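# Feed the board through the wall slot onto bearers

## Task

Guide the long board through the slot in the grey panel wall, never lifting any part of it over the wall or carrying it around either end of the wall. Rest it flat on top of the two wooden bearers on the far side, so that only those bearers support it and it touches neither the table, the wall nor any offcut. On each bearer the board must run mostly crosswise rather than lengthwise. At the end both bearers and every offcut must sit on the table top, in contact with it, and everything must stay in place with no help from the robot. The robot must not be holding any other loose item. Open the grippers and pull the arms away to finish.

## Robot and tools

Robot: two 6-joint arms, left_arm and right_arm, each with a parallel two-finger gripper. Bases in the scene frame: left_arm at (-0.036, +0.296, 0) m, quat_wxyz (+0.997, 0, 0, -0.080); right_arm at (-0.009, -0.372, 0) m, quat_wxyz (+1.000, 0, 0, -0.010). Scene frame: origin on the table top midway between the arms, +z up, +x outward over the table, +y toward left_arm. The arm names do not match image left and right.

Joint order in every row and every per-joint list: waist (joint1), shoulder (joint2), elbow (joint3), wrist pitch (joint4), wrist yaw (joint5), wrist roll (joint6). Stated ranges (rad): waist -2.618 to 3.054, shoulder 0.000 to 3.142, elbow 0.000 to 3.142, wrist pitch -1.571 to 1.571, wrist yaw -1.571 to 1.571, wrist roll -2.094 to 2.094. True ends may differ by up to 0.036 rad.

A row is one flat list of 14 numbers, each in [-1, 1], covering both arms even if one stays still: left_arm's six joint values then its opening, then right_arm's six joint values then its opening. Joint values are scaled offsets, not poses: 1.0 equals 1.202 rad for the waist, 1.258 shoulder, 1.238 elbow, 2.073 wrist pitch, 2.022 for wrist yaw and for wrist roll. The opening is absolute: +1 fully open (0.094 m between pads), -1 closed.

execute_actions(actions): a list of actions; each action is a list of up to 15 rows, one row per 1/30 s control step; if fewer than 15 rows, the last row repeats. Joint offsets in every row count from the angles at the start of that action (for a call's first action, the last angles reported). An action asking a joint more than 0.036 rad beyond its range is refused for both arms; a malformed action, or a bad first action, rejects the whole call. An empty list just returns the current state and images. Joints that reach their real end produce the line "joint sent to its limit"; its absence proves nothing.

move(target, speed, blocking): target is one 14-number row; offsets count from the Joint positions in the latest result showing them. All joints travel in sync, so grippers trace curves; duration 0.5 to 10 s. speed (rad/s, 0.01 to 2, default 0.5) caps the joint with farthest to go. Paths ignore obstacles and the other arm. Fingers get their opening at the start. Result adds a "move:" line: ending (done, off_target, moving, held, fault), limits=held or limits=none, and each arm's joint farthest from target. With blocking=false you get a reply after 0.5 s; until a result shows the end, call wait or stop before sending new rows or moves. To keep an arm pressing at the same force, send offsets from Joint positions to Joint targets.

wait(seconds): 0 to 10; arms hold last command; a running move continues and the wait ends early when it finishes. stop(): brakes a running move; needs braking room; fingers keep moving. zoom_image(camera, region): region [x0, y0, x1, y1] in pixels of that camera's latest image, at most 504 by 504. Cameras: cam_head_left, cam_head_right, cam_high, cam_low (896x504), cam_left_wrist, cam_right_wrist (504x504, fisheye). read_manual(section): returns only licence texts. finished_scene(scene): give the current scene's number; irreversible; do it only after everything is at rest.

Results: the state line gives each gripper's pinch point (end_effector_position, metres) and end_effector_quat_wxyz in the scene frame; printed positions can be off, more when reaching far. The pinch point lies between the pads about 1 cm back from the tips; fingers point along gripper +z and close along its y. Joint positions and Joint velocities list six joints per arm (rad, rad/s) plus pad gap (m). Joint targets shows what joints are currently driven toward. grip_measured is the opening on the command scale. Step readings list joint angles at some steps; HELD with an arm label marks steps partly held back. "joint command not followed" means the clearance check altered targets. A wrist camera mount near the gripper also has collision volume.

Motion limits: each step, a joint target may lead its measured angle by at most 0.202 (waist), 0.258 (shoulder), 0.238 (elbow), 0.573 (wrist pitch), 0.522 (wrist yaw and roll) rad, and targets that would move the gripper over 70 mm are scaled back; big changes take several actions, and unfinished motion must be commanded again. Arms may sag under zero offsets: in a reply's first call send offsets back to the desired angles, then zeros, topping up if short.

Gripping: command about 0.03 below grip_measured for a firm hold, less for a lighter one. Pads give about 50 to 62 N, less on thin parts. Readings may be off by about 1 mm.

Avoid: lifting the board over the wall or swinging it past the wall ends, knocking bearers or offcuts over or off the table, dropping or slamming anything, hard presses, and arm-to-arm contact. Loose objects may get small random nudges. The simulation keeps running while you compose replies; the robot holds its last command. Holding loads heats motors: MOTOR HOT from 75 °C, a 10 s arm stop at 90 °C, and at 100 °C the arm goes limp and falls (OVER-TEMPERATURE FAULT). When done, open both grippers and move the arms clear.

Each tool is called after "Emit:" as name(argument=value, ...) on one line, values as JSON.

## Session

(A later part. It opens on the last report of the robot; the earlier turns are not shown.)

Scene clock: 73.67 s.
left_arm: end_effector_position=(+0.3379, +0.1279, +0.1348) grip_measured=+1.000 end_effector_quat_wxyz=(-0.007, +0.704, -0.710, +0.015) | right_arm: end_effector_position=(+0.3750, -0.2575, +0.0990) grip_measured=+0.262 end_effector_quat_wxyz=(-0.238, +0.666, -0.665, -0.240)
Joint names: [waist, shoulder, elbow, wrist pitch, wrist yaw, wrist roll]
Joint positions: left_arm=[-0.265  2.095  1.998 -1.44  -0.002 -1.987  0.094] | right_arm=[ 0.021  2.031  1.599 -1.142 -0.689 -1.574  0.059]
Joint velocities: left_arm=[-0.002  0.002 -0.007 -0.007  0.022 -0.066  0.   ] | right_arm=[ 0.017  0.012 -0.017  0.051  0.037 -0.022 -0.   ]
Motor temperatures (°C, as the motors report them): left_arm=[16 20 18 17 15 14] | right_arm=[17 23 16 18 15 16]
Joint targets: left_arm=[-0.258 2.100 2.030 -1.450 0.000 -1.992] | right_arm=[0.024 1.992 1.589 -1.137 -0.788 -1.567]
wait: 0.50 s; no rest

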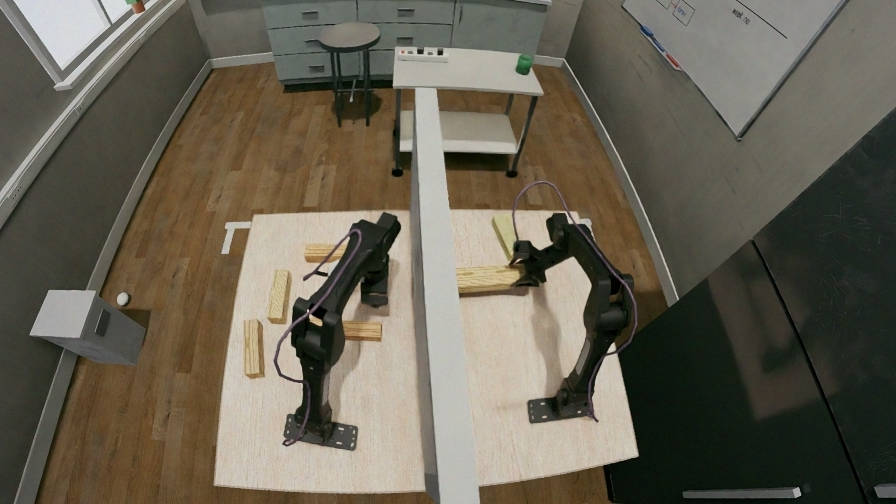

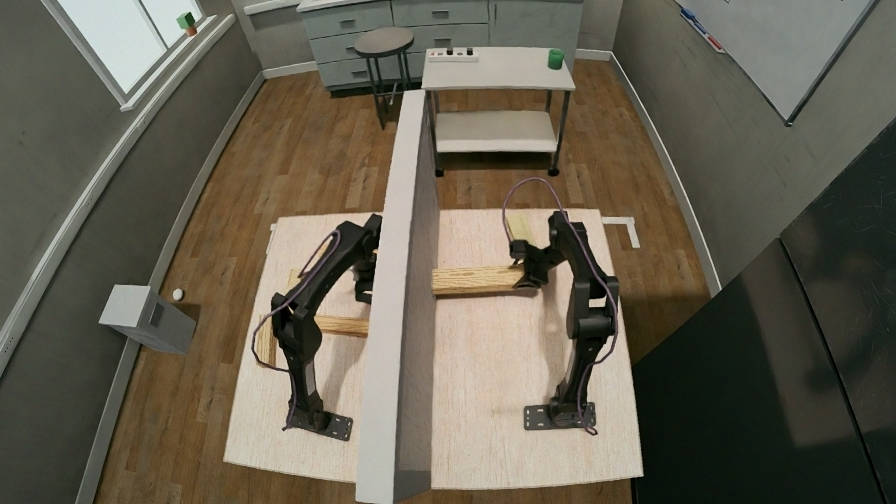

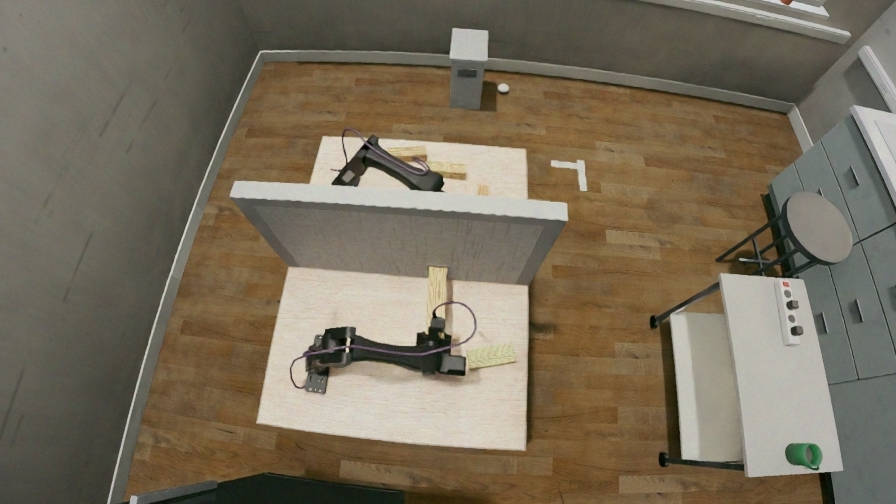

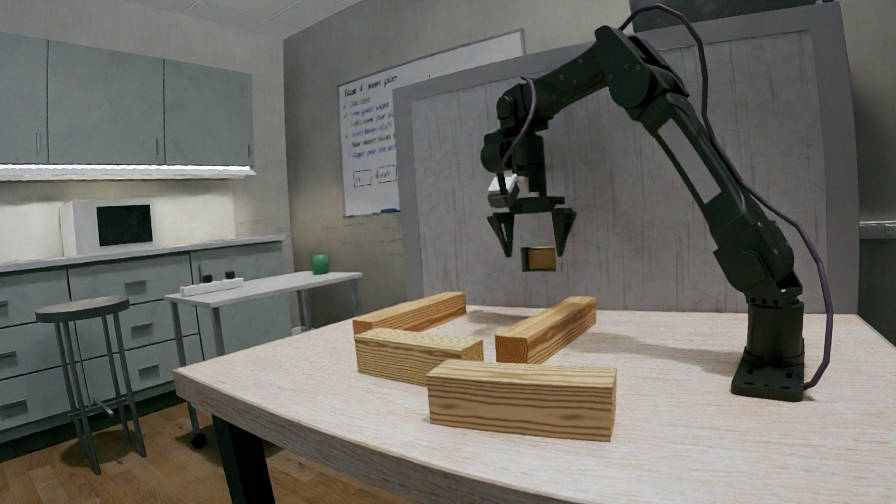

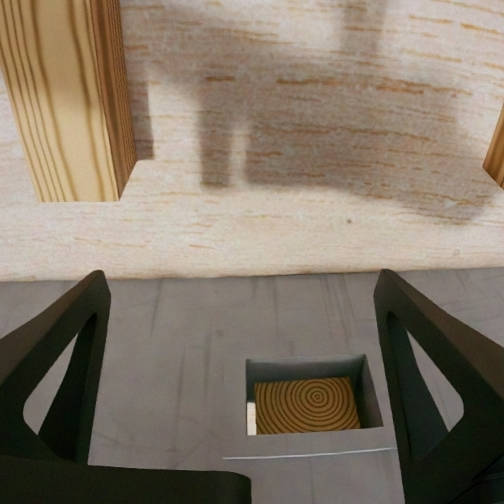

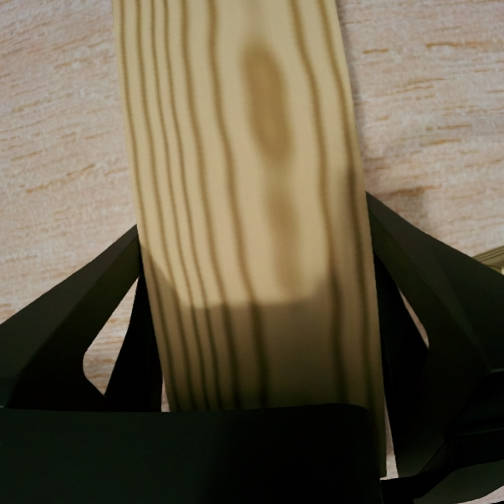

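Emit:
execute_actions(actions=[[[0.0087,0.0046,0.0321,-0.0034,0.0066,0.0248,1, 0.0081,-0.0315,-0.0087,0.0103,-0.0334,0.0145,0.15],
[0.0117,0.0053,0.0383,-0.0019,0.0122,0.0521,1, 0.0137,-0.0320,-0.0093,0.0134,-0.0331,0.0189,0.15],
[0.0146,0.0059,0.0446,-0.0005,0.0178,0.0794,1, 0.0193,-0.0324,-0.0099,0.0166,-0.0329,0.0233,0.15],
[0.0176,0.0065,0.0508,0.0010,0.0234,0.1067,1, 0.0249,-0.0329,-0.0105,0.0197,-0.0327,0.0278,0.15],
[0.0205,0.0072,0.0571,0.0025,0.0291,0.1340,1, 0.0305,-0.0334,-0.0111,0.0229,-0.0325,0.0322,0.15],
[0.0234,0.0078,0.0633,0.0039,0.0347,0.1613,1, 0.0361,-0.0339,-0.0116,0.0260,-0.0322,0.0366,0.15],
[0.0264,0.0084,0.0696,0.0054,0.0403,0.1886,1, 0.0417,-0.0344,-0.0122,0.0292,-0.0320,0.0410,0.15],
[0.0293,0.0090,0.0758,0.0068,0.0459,0.2159,1, 0.0473,-0.0348,-0.0128,0.0323,-0.0318,0.0454,0.15],
[0.0323,0.0097,0.0821,0.0083,0.0515,0.2432,1, 0.0529,-0.0353,-0.0134,0.0355,-0.0315,0.0498,0.15],
[0.0352,0.0103,0.0883,0.0097,0.0571,0.2705,1, 0.0585,-0.0358,-0.0140,0.0386,-0.0313,0.0542,0.15],
[0.0381,0.0109,0.0946,0.0112,0.0627,0.2978,1, 0.0641,-0.0363,-0.0146,0.0418,-0.0311,0.0586,0.15],
[0.0411,0.0116,0.1008,0.0126,0.0683,0.3251,1, 0.0697,-0.0368,-0.0152,0.0449,-0.0308,0.0630,0.15],
[0.0440,0.0122,0.1071,0.0141,0.0739,0.3524,1, 0.0753,-0.0372,-0.0158,0.0481,-0.0306,0.0674,0.15],
[0.0470,0.0128,0.1133,0.0155,0.0795,0.3797,1, 0.0809,-0.0377,-0.0164,0.0497,-0.0304,0.0697,0.15],
[0.0499,0.0135,0.1195,0.0169,0.0851,0.4070,1, 0.0865,-0.0382,-0.0170,0.0497,-0.0302,0.0697,0.15]]])

Emit:
wait(seconds=0.5)

Emit:
zoom_image(camera="cam_low", region=[460, 190, 620, 320])

Scene clock: 77.33 s.
left_arm: end_effector_position=(+0.3605, +0.1160, +0.1647) grip_measured=+1.000 end_effector_quat_wxyz=(+0.002, -0.478, +0.873, -0.099) | right_arm: end_effector_position=(+0.3795, -0.2260, +0.0978) grip_measured=+0.262 end_effector_quat_wxyz=(-0.236, +0.668, -0.666, -0.234)
Joint names: [waist, shoulder, elbow, wrist pitch, wrist yaw, wrist roll]
Joint positions: left_arm=[-0.218  2.095  2.102 -1.422  0.122 -1.391  0.094] | right_arm=[ 0.107  2.031  1.599 -1.068 -0.673 -1.464  0.059]
Joint velocities: left_arm=[ 0.071 -0.012  0.208  0.051  0.344  1.443  0.   ] | right_arm=[ 0.198 -0.017 -0.007  0.125 -0.022  0.183  0.001]
Motor temperatures (°C, as the motors report them): left_arm=[16 21 18 17 15 14] | right_arm=[17 24 16 18 15 16]
Joint targets: left_arm=[-0.205 2.112 2.146 -1.405 0.170 -1.164] | right_arm=[0.125 1.983 1.578 -1.039 -0.750 -1.433]
Step readings (joint positions):
0: left_arm=[-0.265 2.095 1.998 -1.440 -0.002 -1.987] | right_arm=[0.021 2.031 1.599 -1.142 -0.689 -1.572]
1: left_arm=[-0.265 2.095 1.998 -1.440 -0.000 -1.979] | right_arm=[0.021 2.031 1.599 -1.141 -0.687 -1.569]
2: left_arm=[-0.265 2.095 2.000 -1.440 0.004 -1.963] | right_arm=[0.022 2.031 1.599 -1.138 -0.684 -1.564]
4: left_arm=[-0.261 2.095 2.012 -1.440 0.016 -1.908] | right_arm=[0.027 2.031 1.599 -1.128 -0.678 -1.551]
8: left_arm=[-0.246 2.095 2.048 -1.436 0.050 -1.745] | right_arm=[0.052 2.031 1.599 -1.106 -0.676 -1.521]
15: Joint positions above

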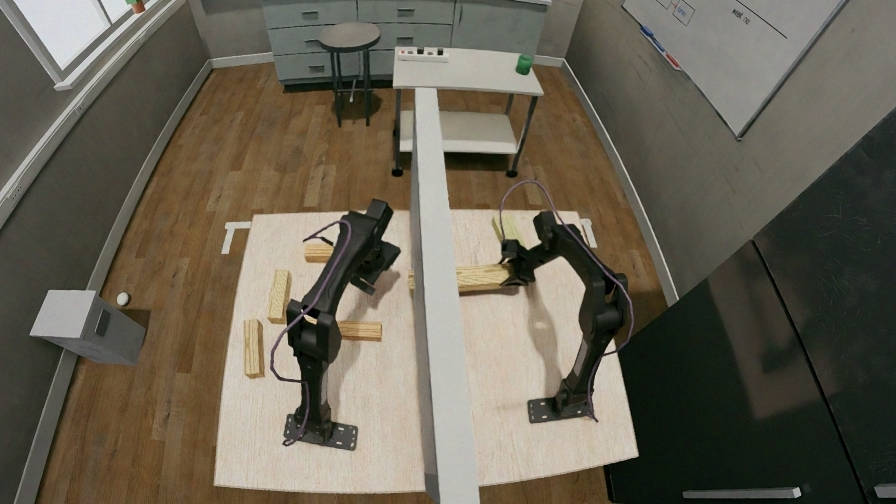

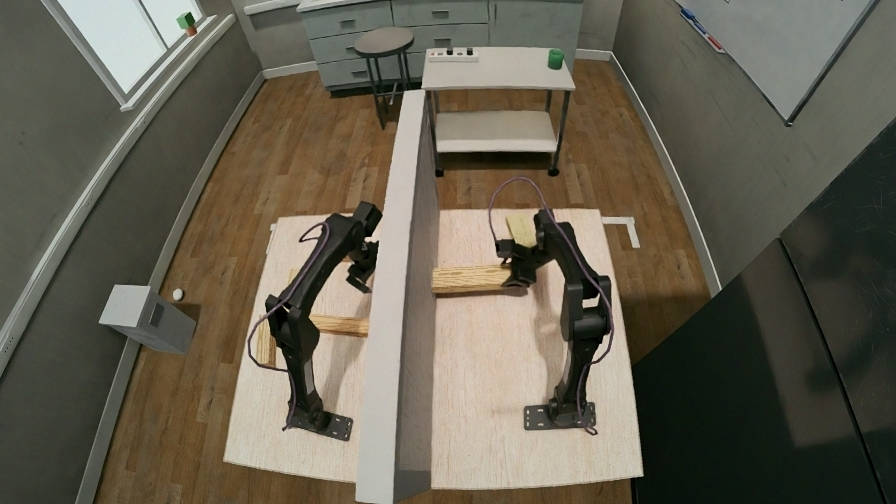

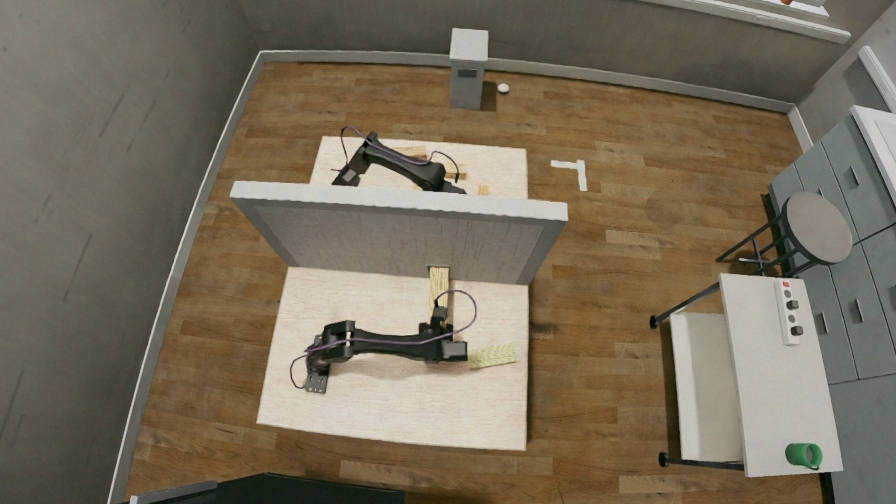

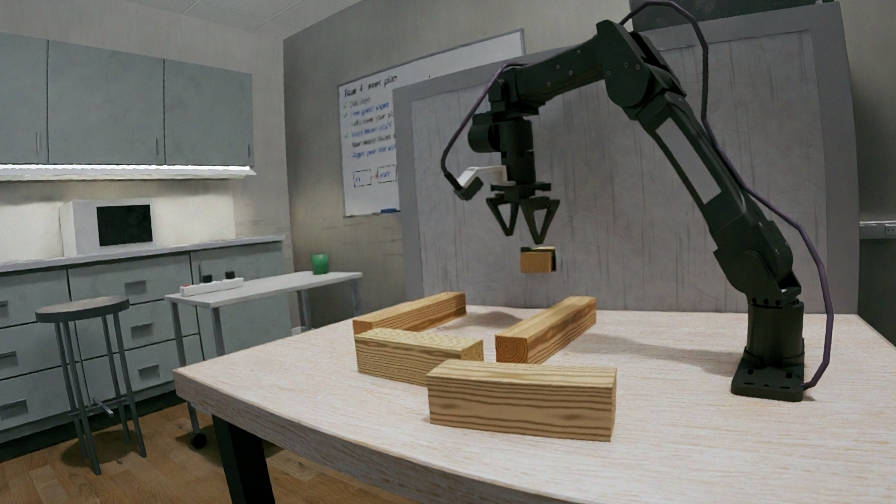

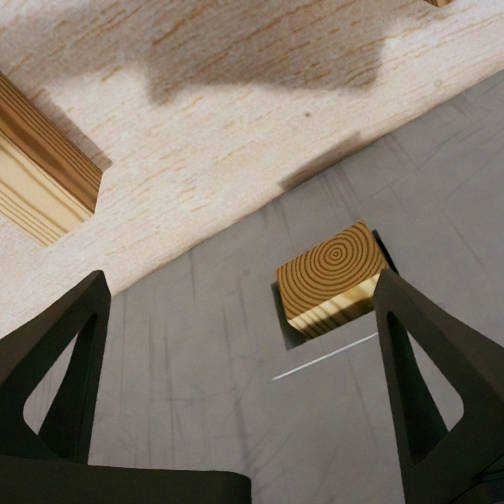

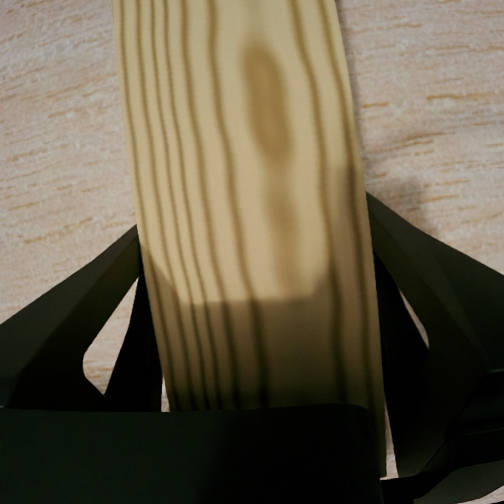

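Scene clock: 77.83 s.
left_arm: end_effector_position=(+0.3639, +0.1101, +0.1706) grip_measured=+1.000 end_effector_quat_wxyz=(+0.008, -0.382, +0.916, -0.122) | right_arm: end_effector_position=(+0.3772, -0.2202, +0.0976) grip_measured=+0.262 end_effector_quat_wxyz=(-0.234, +0.666, -0.668, -0.235)
Joint names: [waist, shoulder, elbow, wrist pitch, wrist yaw, wrist roll]
Joint positions: left_arm=[-0.21   2.095  2.117 -1.411  0.164 -1.177  0.094] | right_arm=[ 0.122  2.024  1.586 -1.054 -0.672 -1.44   0.059]
Joint velocities: left_arm=[-0.007 -0.027 -0.002  0.022  0.007  0.11   0.   ] | right_arm=[-0.002 -0.012  0.007 -0.066  0.007  0.051 -0.   ]
Motor temperatures (°C, as the motors report them): left_arm=[16 21 18 17 15 14] | right_arm=[17 24 16 18 15 16]
Joint targets: left_arm=[-0.205 2.112 2.146 -1.405 0.170 -1.164] | right_arm=[0.125 1.983 1.578 -1.039 -0.750 -1.433]
wait: 0.50 s; no rest

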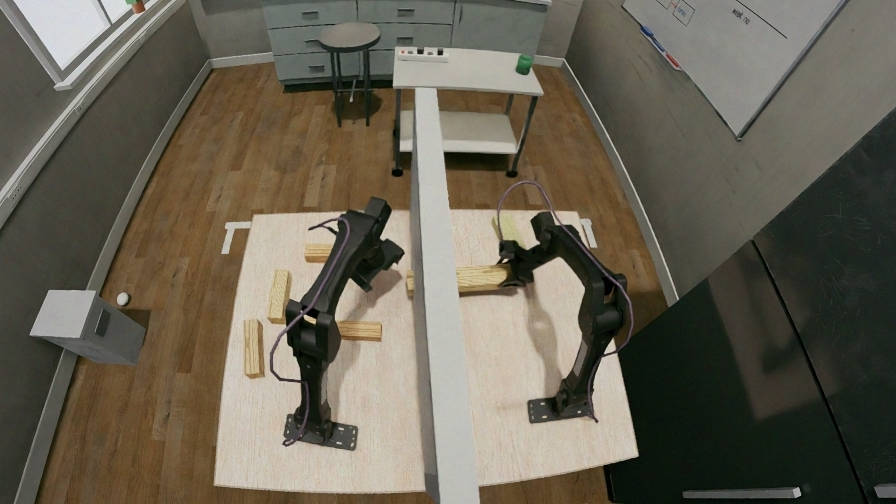

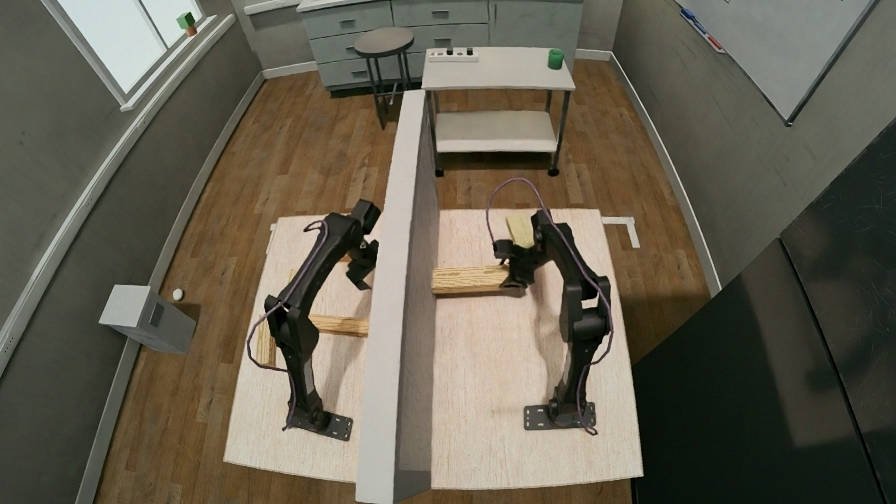

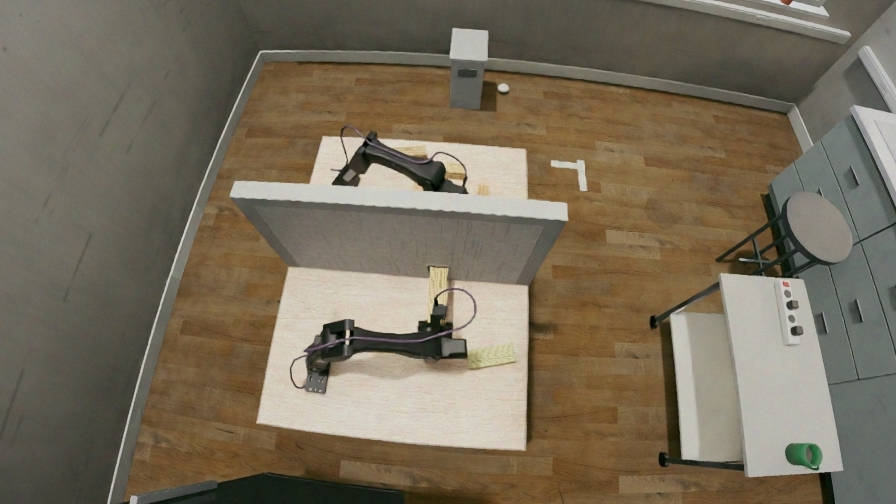

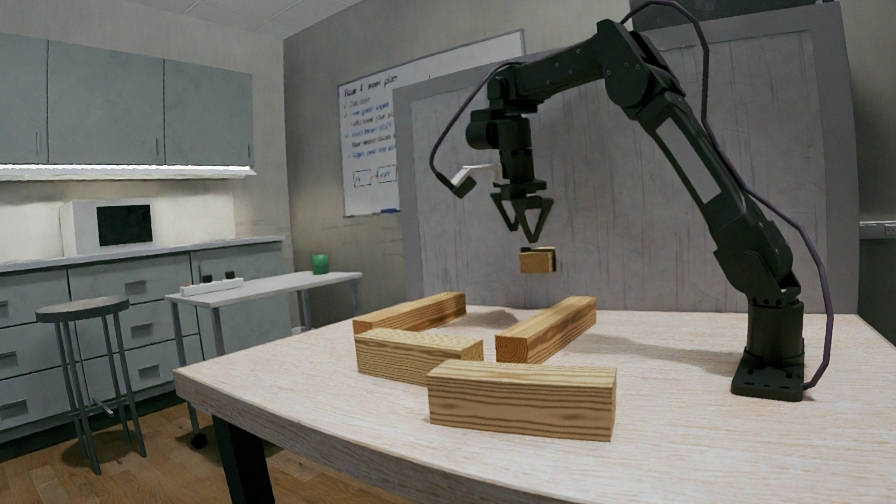

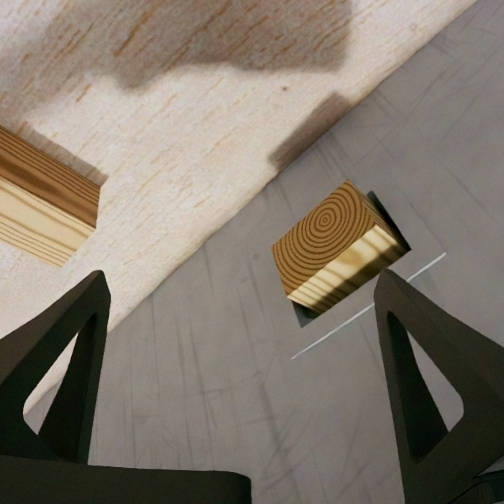

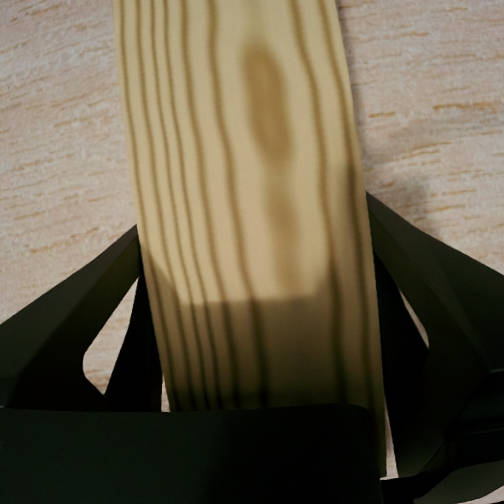

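Region (460, 190, 620, 320) of cam_low's 896x504 image, scaled by 3.150, with more detail than that image has; it fills the top 410 rows of this view, and the rest is white.

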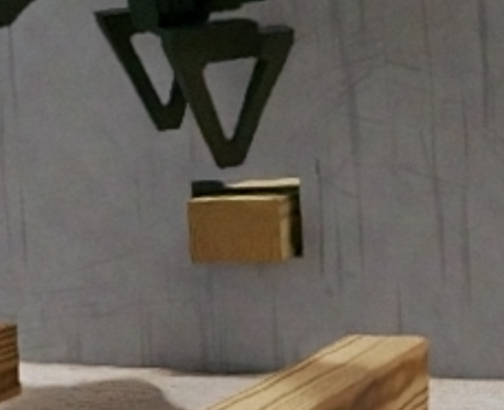

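Emit:
execute_actions(actions=[[[0.0073,0.0141,0.0242,0.0038,0.0088,0.0335,1, 0.0081,-0.0307,-0.0040,0.0147,-0.0386,0.0141,0.15],
[0.0103,0.0148,0.0249,0.0048,0.0145,0.0607,1, 0.0136,-0.0288,-0.0015,0.0177,-0.0386,0.0184,0.15],
[0.0134,0.0154,0.0257,0.0057,0.0203,0.0878,1, 0.0192,-0.0269,0.0009,0.0207,-0.0386,0.0226,0.15],
[0.0164,0.0161,0.0264,0.0066,0.0261,0.1150,1, 0.0247,-0.0250,0.0034,0.0236,-0.0386,0.0269,0.15],
[0.0195,0.0167,0.0272,0.0076,0.0319,0.1421,1, 0.0303,-0.0231,0.0059,0.0266,-0.0386,0.0311,0.15],
[0.0225,0.0173,0.0279,0.0085,0.0376,0.1692,1, 0.0358,-0.0211,0.0084,0.0296,-0.0386,0.0354,0.15],
[0.0256,0.0180,0.0287,0.0094,0.0434,0.1964,1, 0.0414,-0.0192,0.0109,0.0326,-0.0386,0.0396,0.15],
[0.0286,0.0186,0.0294,0.0103,0.0492,0.2235,1, 0.0469,-0.0173,0.0133,0.0356,-0.0386,0.0439,0.15],
[0.0317,0.0193,0.0302,0.0113,0.0549,0.2507,1, 0.0525,-0.0154,0.0158,0.0386,-0.0386,0.0481,0.15],
[0.0347,0.0199,0.0309,0.0122,0.0607,0.2778,1, 0.0580,-0.0135,0.0183,0.0416,-0.0386,0.0524,0.15],
[0.0378,0.0205,0.0317,0.0131,0.0665,0.3049,1, 0.0636,-0.0116,0.0208,0.0446,-0.0386,0.0566,0.15],
[0.0408,0.0212,0.0324,0.0141,0.0722,0.3321,1, 0.0691,-0.0097,0.0233,0.0476,-0.0386,0.0609,0.15],
[0.0439,0.0218,0.0332,0.0150,0.0780,0.3592,1, 0.0747,-0.0078,0.0257,0.0506,-0.0386,0.0651,0.15],
[0.0469,0.0225,0.0339,0.0159,0.0838,0.3864,1, 0.0802,-0.0059,0.0282,0.0521,-0.0386,0.0673,0.15],
[0.0499,0.0231,0.0347,0.0169,0.0895,0.4135,1, 0.0857,-0.0040,0.0307,0.0521,-0.0386,0.0673,0.15]]])

Emit:
wait(seconds=0.5)

Scene clock: 79.33 s.
left_arm: end_effector_position=(+0.3688, +0.1071, +0.1700) grip_measured=+1.000 end_effector_quat_wxyz=(+0.020, -0.107, +0.980, -0.169) | right_arm: end_effector_position=(+0.3775, -0.1860, +0.0988) grip_measured=+0.262 end_effector_quat_wxyz=(-0.237, +0.667, -0.666, -0.236)
Joint names: [waist, shoulder, elbow, wrist pitch, wrist yaw, wrist roll]
Joint positions: left_arm=[-0.163  2.11   2.117 -1.395  0.291 -0.569  0.094] | right_arm=[ 0.207  2.024  1.586 -0.984 -0.668 -1.335  0.059]
Joint velocities: left_arm=[ 0.1    0.066 -0.012  0.037  0.286  1.473  0.   ] | right_arm=[ 0.178  0.012  0.007  0.227 -0.007  0.198  0.001]
Motor temperatures (°C, as the motors report them): left_arm=[16 20 18 17 15 14] | right_arm=[17 24 16 18 15 16]
Joint targets: left_arm=[-0.150 2.124 2.160 -1.376 0.346 -0.341] | right_arm=[0.225 2.019 1.624 -0.946 -0.751 -1.304]
Step readings (joint positions):
0: left_arm=[-0.210 2.095 2.117 -1.411 0.166 -1.170] | right_arm=[0.122 2.024 1.586 -1.054 -0.672 -1.440]
1: left_arm=[-0.210 2.095 2.117 -1.411 0.167 -1.161] | right_arm=[0.122 2.024 1.586 -1.053 -0.672 -1.437]
2: left_arm=[-0.210 2.095 2.117 -1.411 0.171 -1.143] | right_arm=[0.123 2.024 1.586 -1.050 -0.672 -1.432]
4: left_arm=[-0.207 2.095 2.117 -1.410 0.184 -1.086] | right_arm=[0.128 2.024 1.586 -1.044 -0.670 -1.422]
8: left_arm=[-0.193 2.095 2.117 -1.406 0.219 -0.922] | right_arm=[0.154 2.024 1.586 -1.024 -0.668 -1.392]
15: Joint positions above

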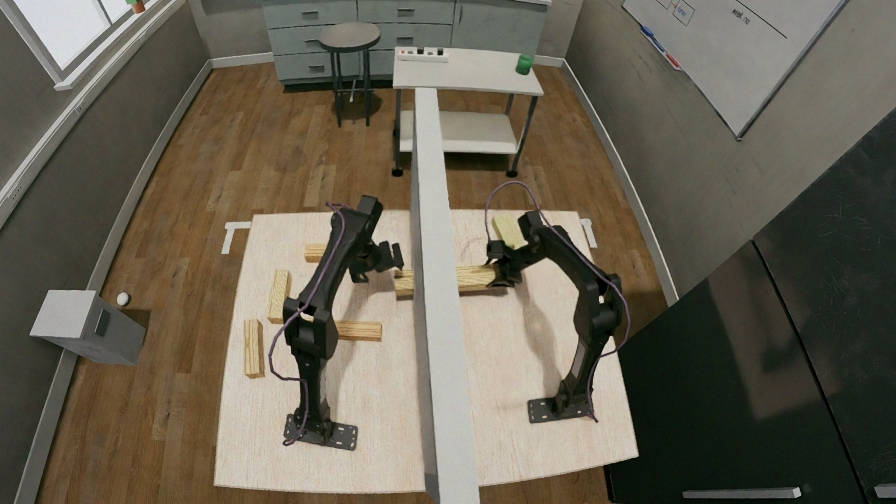

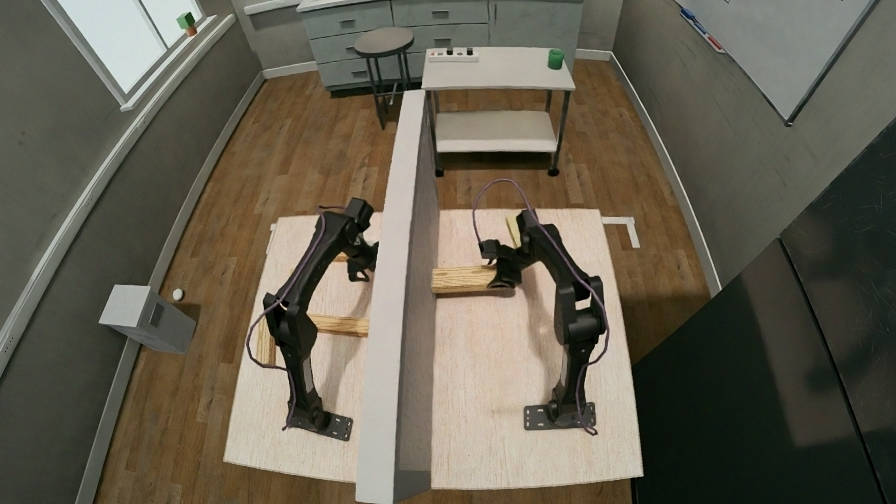

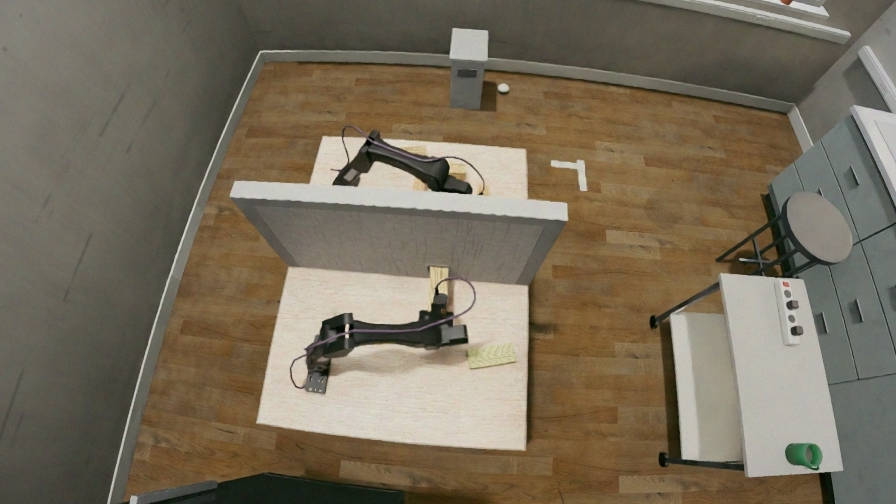

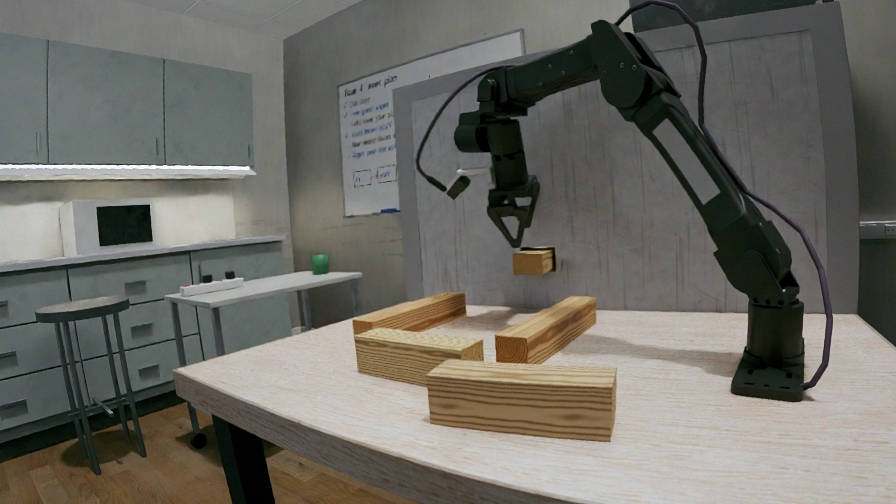

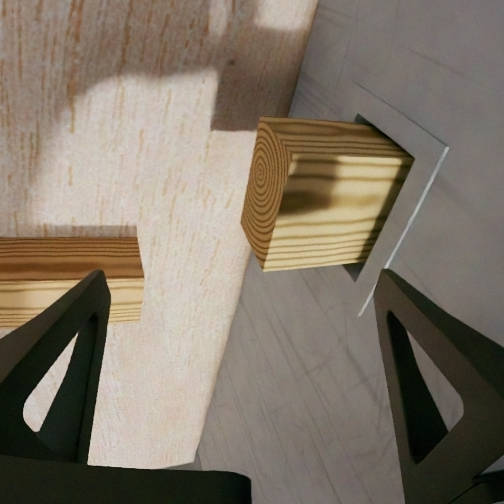

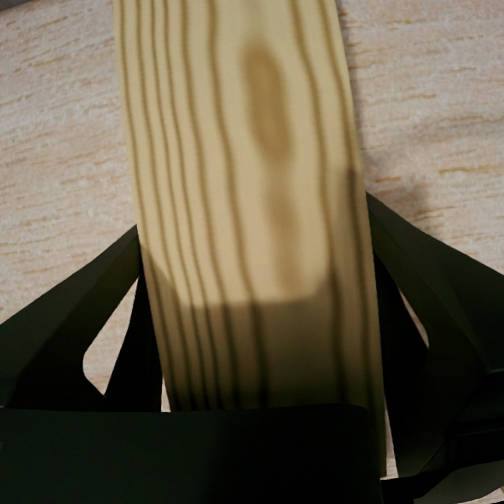

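Scene clock: 79.83 s.
left_arm: end_effector_position=(+0.3692, +0.1031, +0.1706) grip_measured=+1.000 end_effector_quat_wxyz=(+0.032, -0.004, +0.982, -0.186) | right_arm: end_effector_position=(+0.3773, -0.1795, +0.0991) grip_measured=+0.262 end_effector_quat_wxyz=(-0.237, +0.665, -0.667, -0.237)
Joint names: [waist, shoulder, elbow, wrist pitch, wrist yaw, wrist roll]
Joint positions: left_arm=[-0.156  2.114  2.117 -1.388  0.333 -0.356  0.094] | right_arm=[ 0.222  2.024  1.586 -0.97  -0.667 -1.311  0.059]
Joint velocities: left_arm=[ 0.017 -0.012  0.002 -0.007  0.007  0.11   0.   ] | right_arm=[ 0.007  0.017 -0.012 -0.066  0.007 -0.007  0.001]
Motor temperatures (°C, as the motors report them): left_arm=[16 20 18 17 15 14] | right_arm=[17 24 16 18 15 16]
Joint targets: left_arm=[-0.151 2.124 2.160 -1.376 0.345 -0.341] | right_arm=[0.225 2.019 1.624 -0.946 -0.750 -1.304]
wait: 0.50 s; no rest

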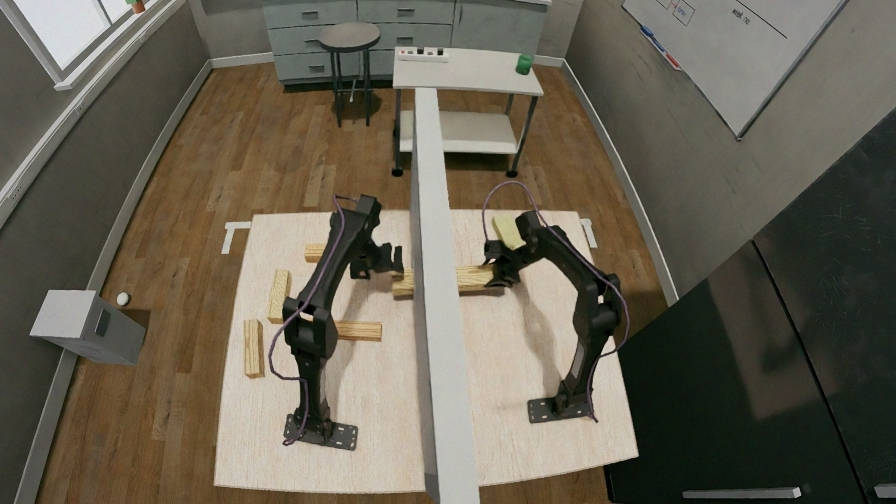

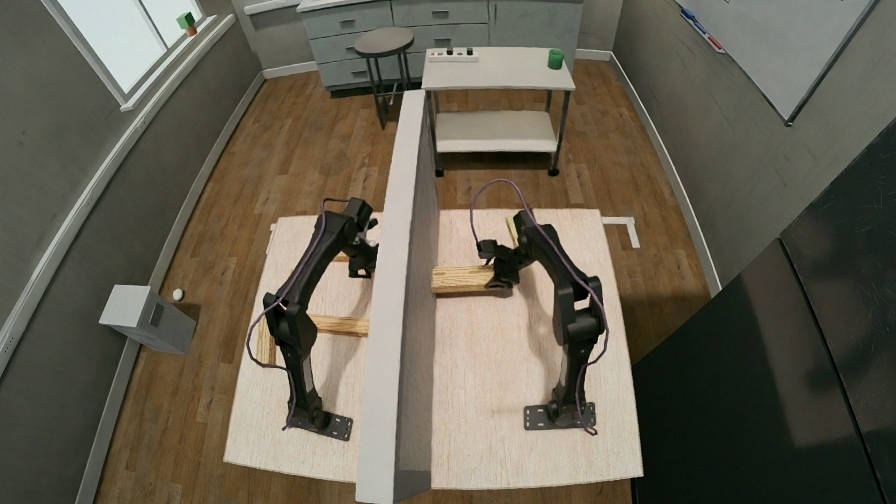

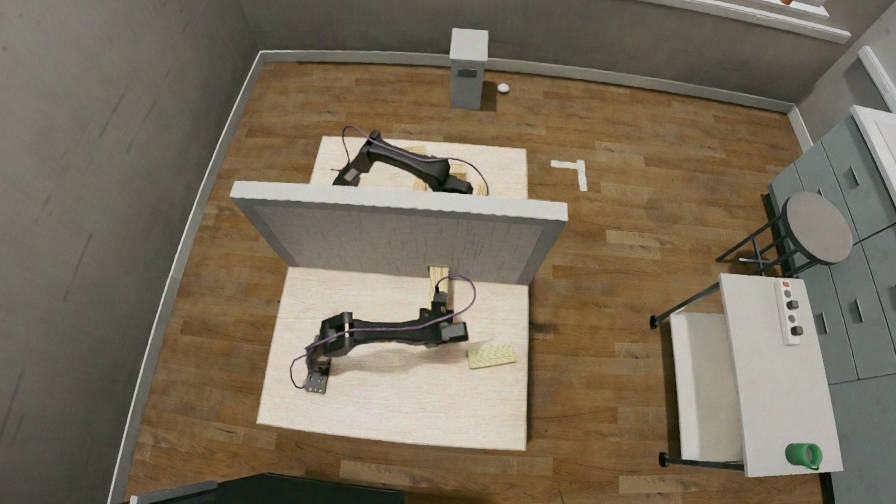

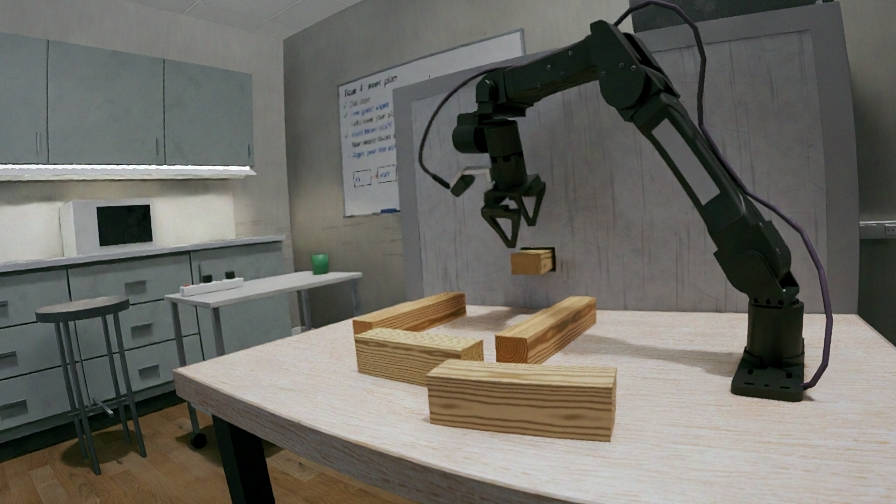

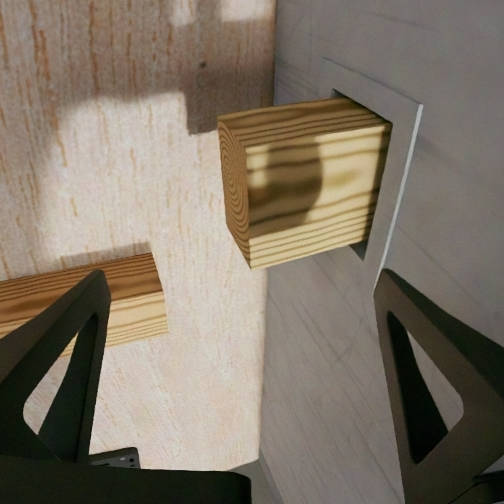

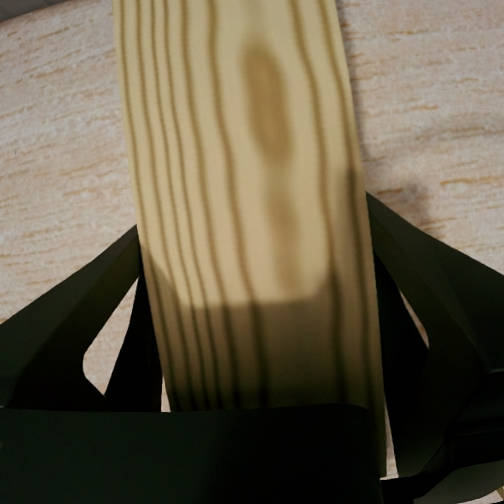

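Emit:
execute_actions(actions=[])

Scene clock: 80.60 s.
left_arm: end_effector_position=(+0.3691, +0.1029, +0.1707) grip_measured=+1.000 end_effector_quat_wxyz=(+0.032, -0.000, +0.982, -0.186) | right_arm: end_effector_position=(+0.3774, -0.1795, +0.0991) grip_measured=+0.262 end_effector_quat_wxyz=(-0.237, +0.665, -0.667, -0.237)
Joint names: [waist, shoulder, elbow, wrist pitch, wrist yaw, wrist roll]
Joint positions: left_arm=[-0.156  2.114  2.117 -1.388  0.334 -0.349  0.094] | right_arm=[ 0.222  2.024  1.586 -0.97  -0.667 -1.31   0.059]
Joint velocities: left_arm=[-0.007  0.007  0.002 -0.037 -0.007  0.095  0.   ] | right_arm=[ 0.002  0.002 -0.022 -0.066  0.051 -0.007  0.001]
Motor temperatures (°C, as the motors report them): left_arm=[16 20 18 17 15 14] | right_arm=[17 24 16 18 15 16]
Joint targets: left_arm=[-0.151 2.124 2.160 -1.376 0.345 -0.341] | right_arm=[0.225 2.019 1.624 -0.946 -0.750 -1.304]

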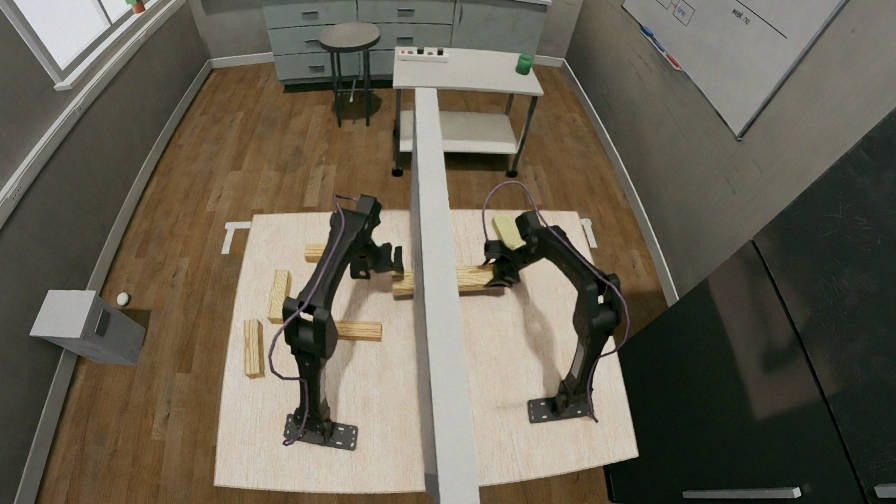

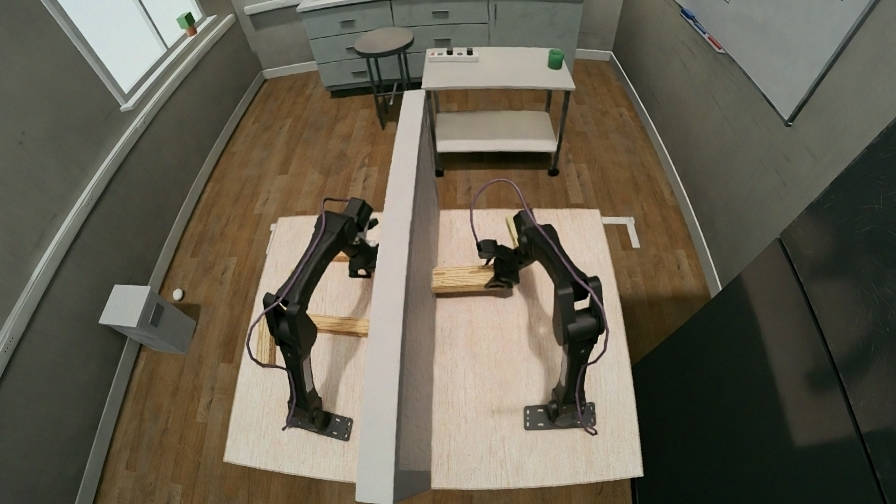

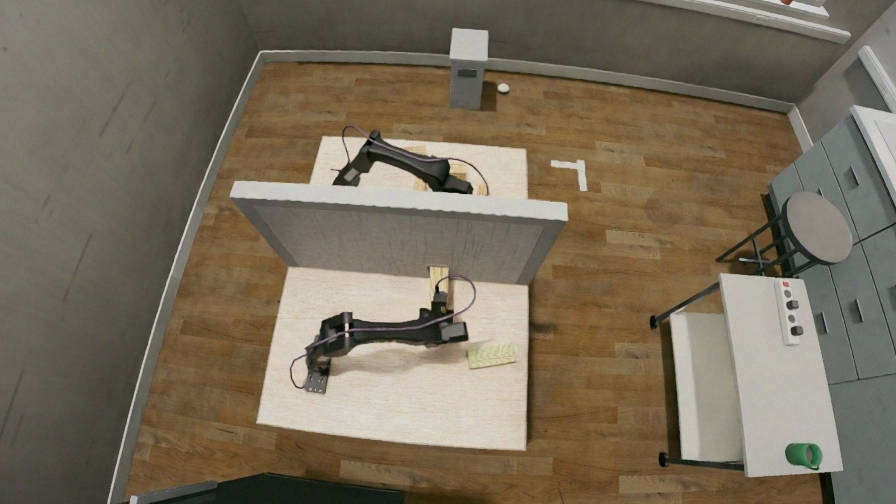

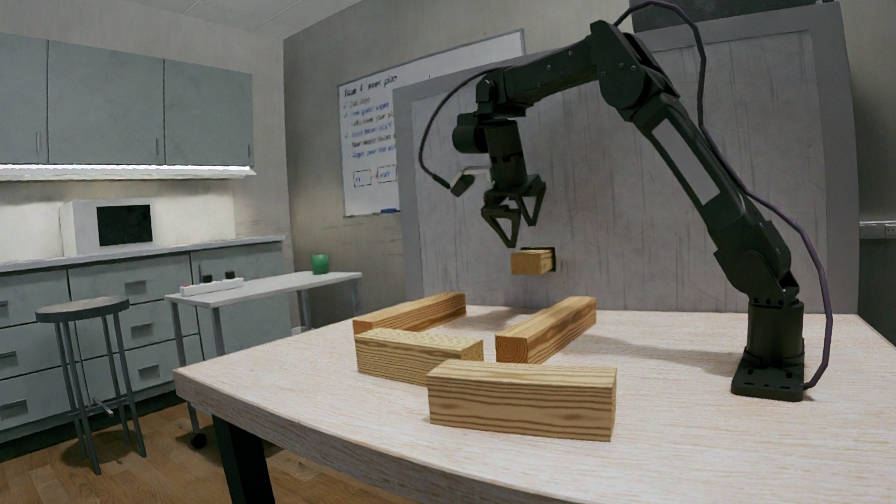

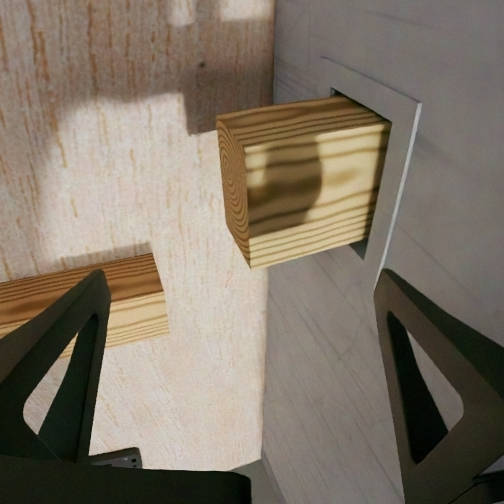

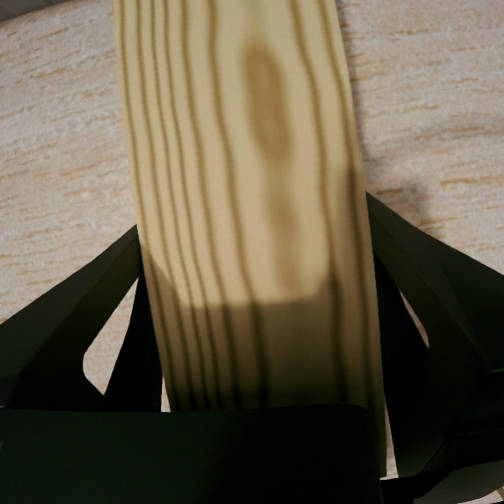

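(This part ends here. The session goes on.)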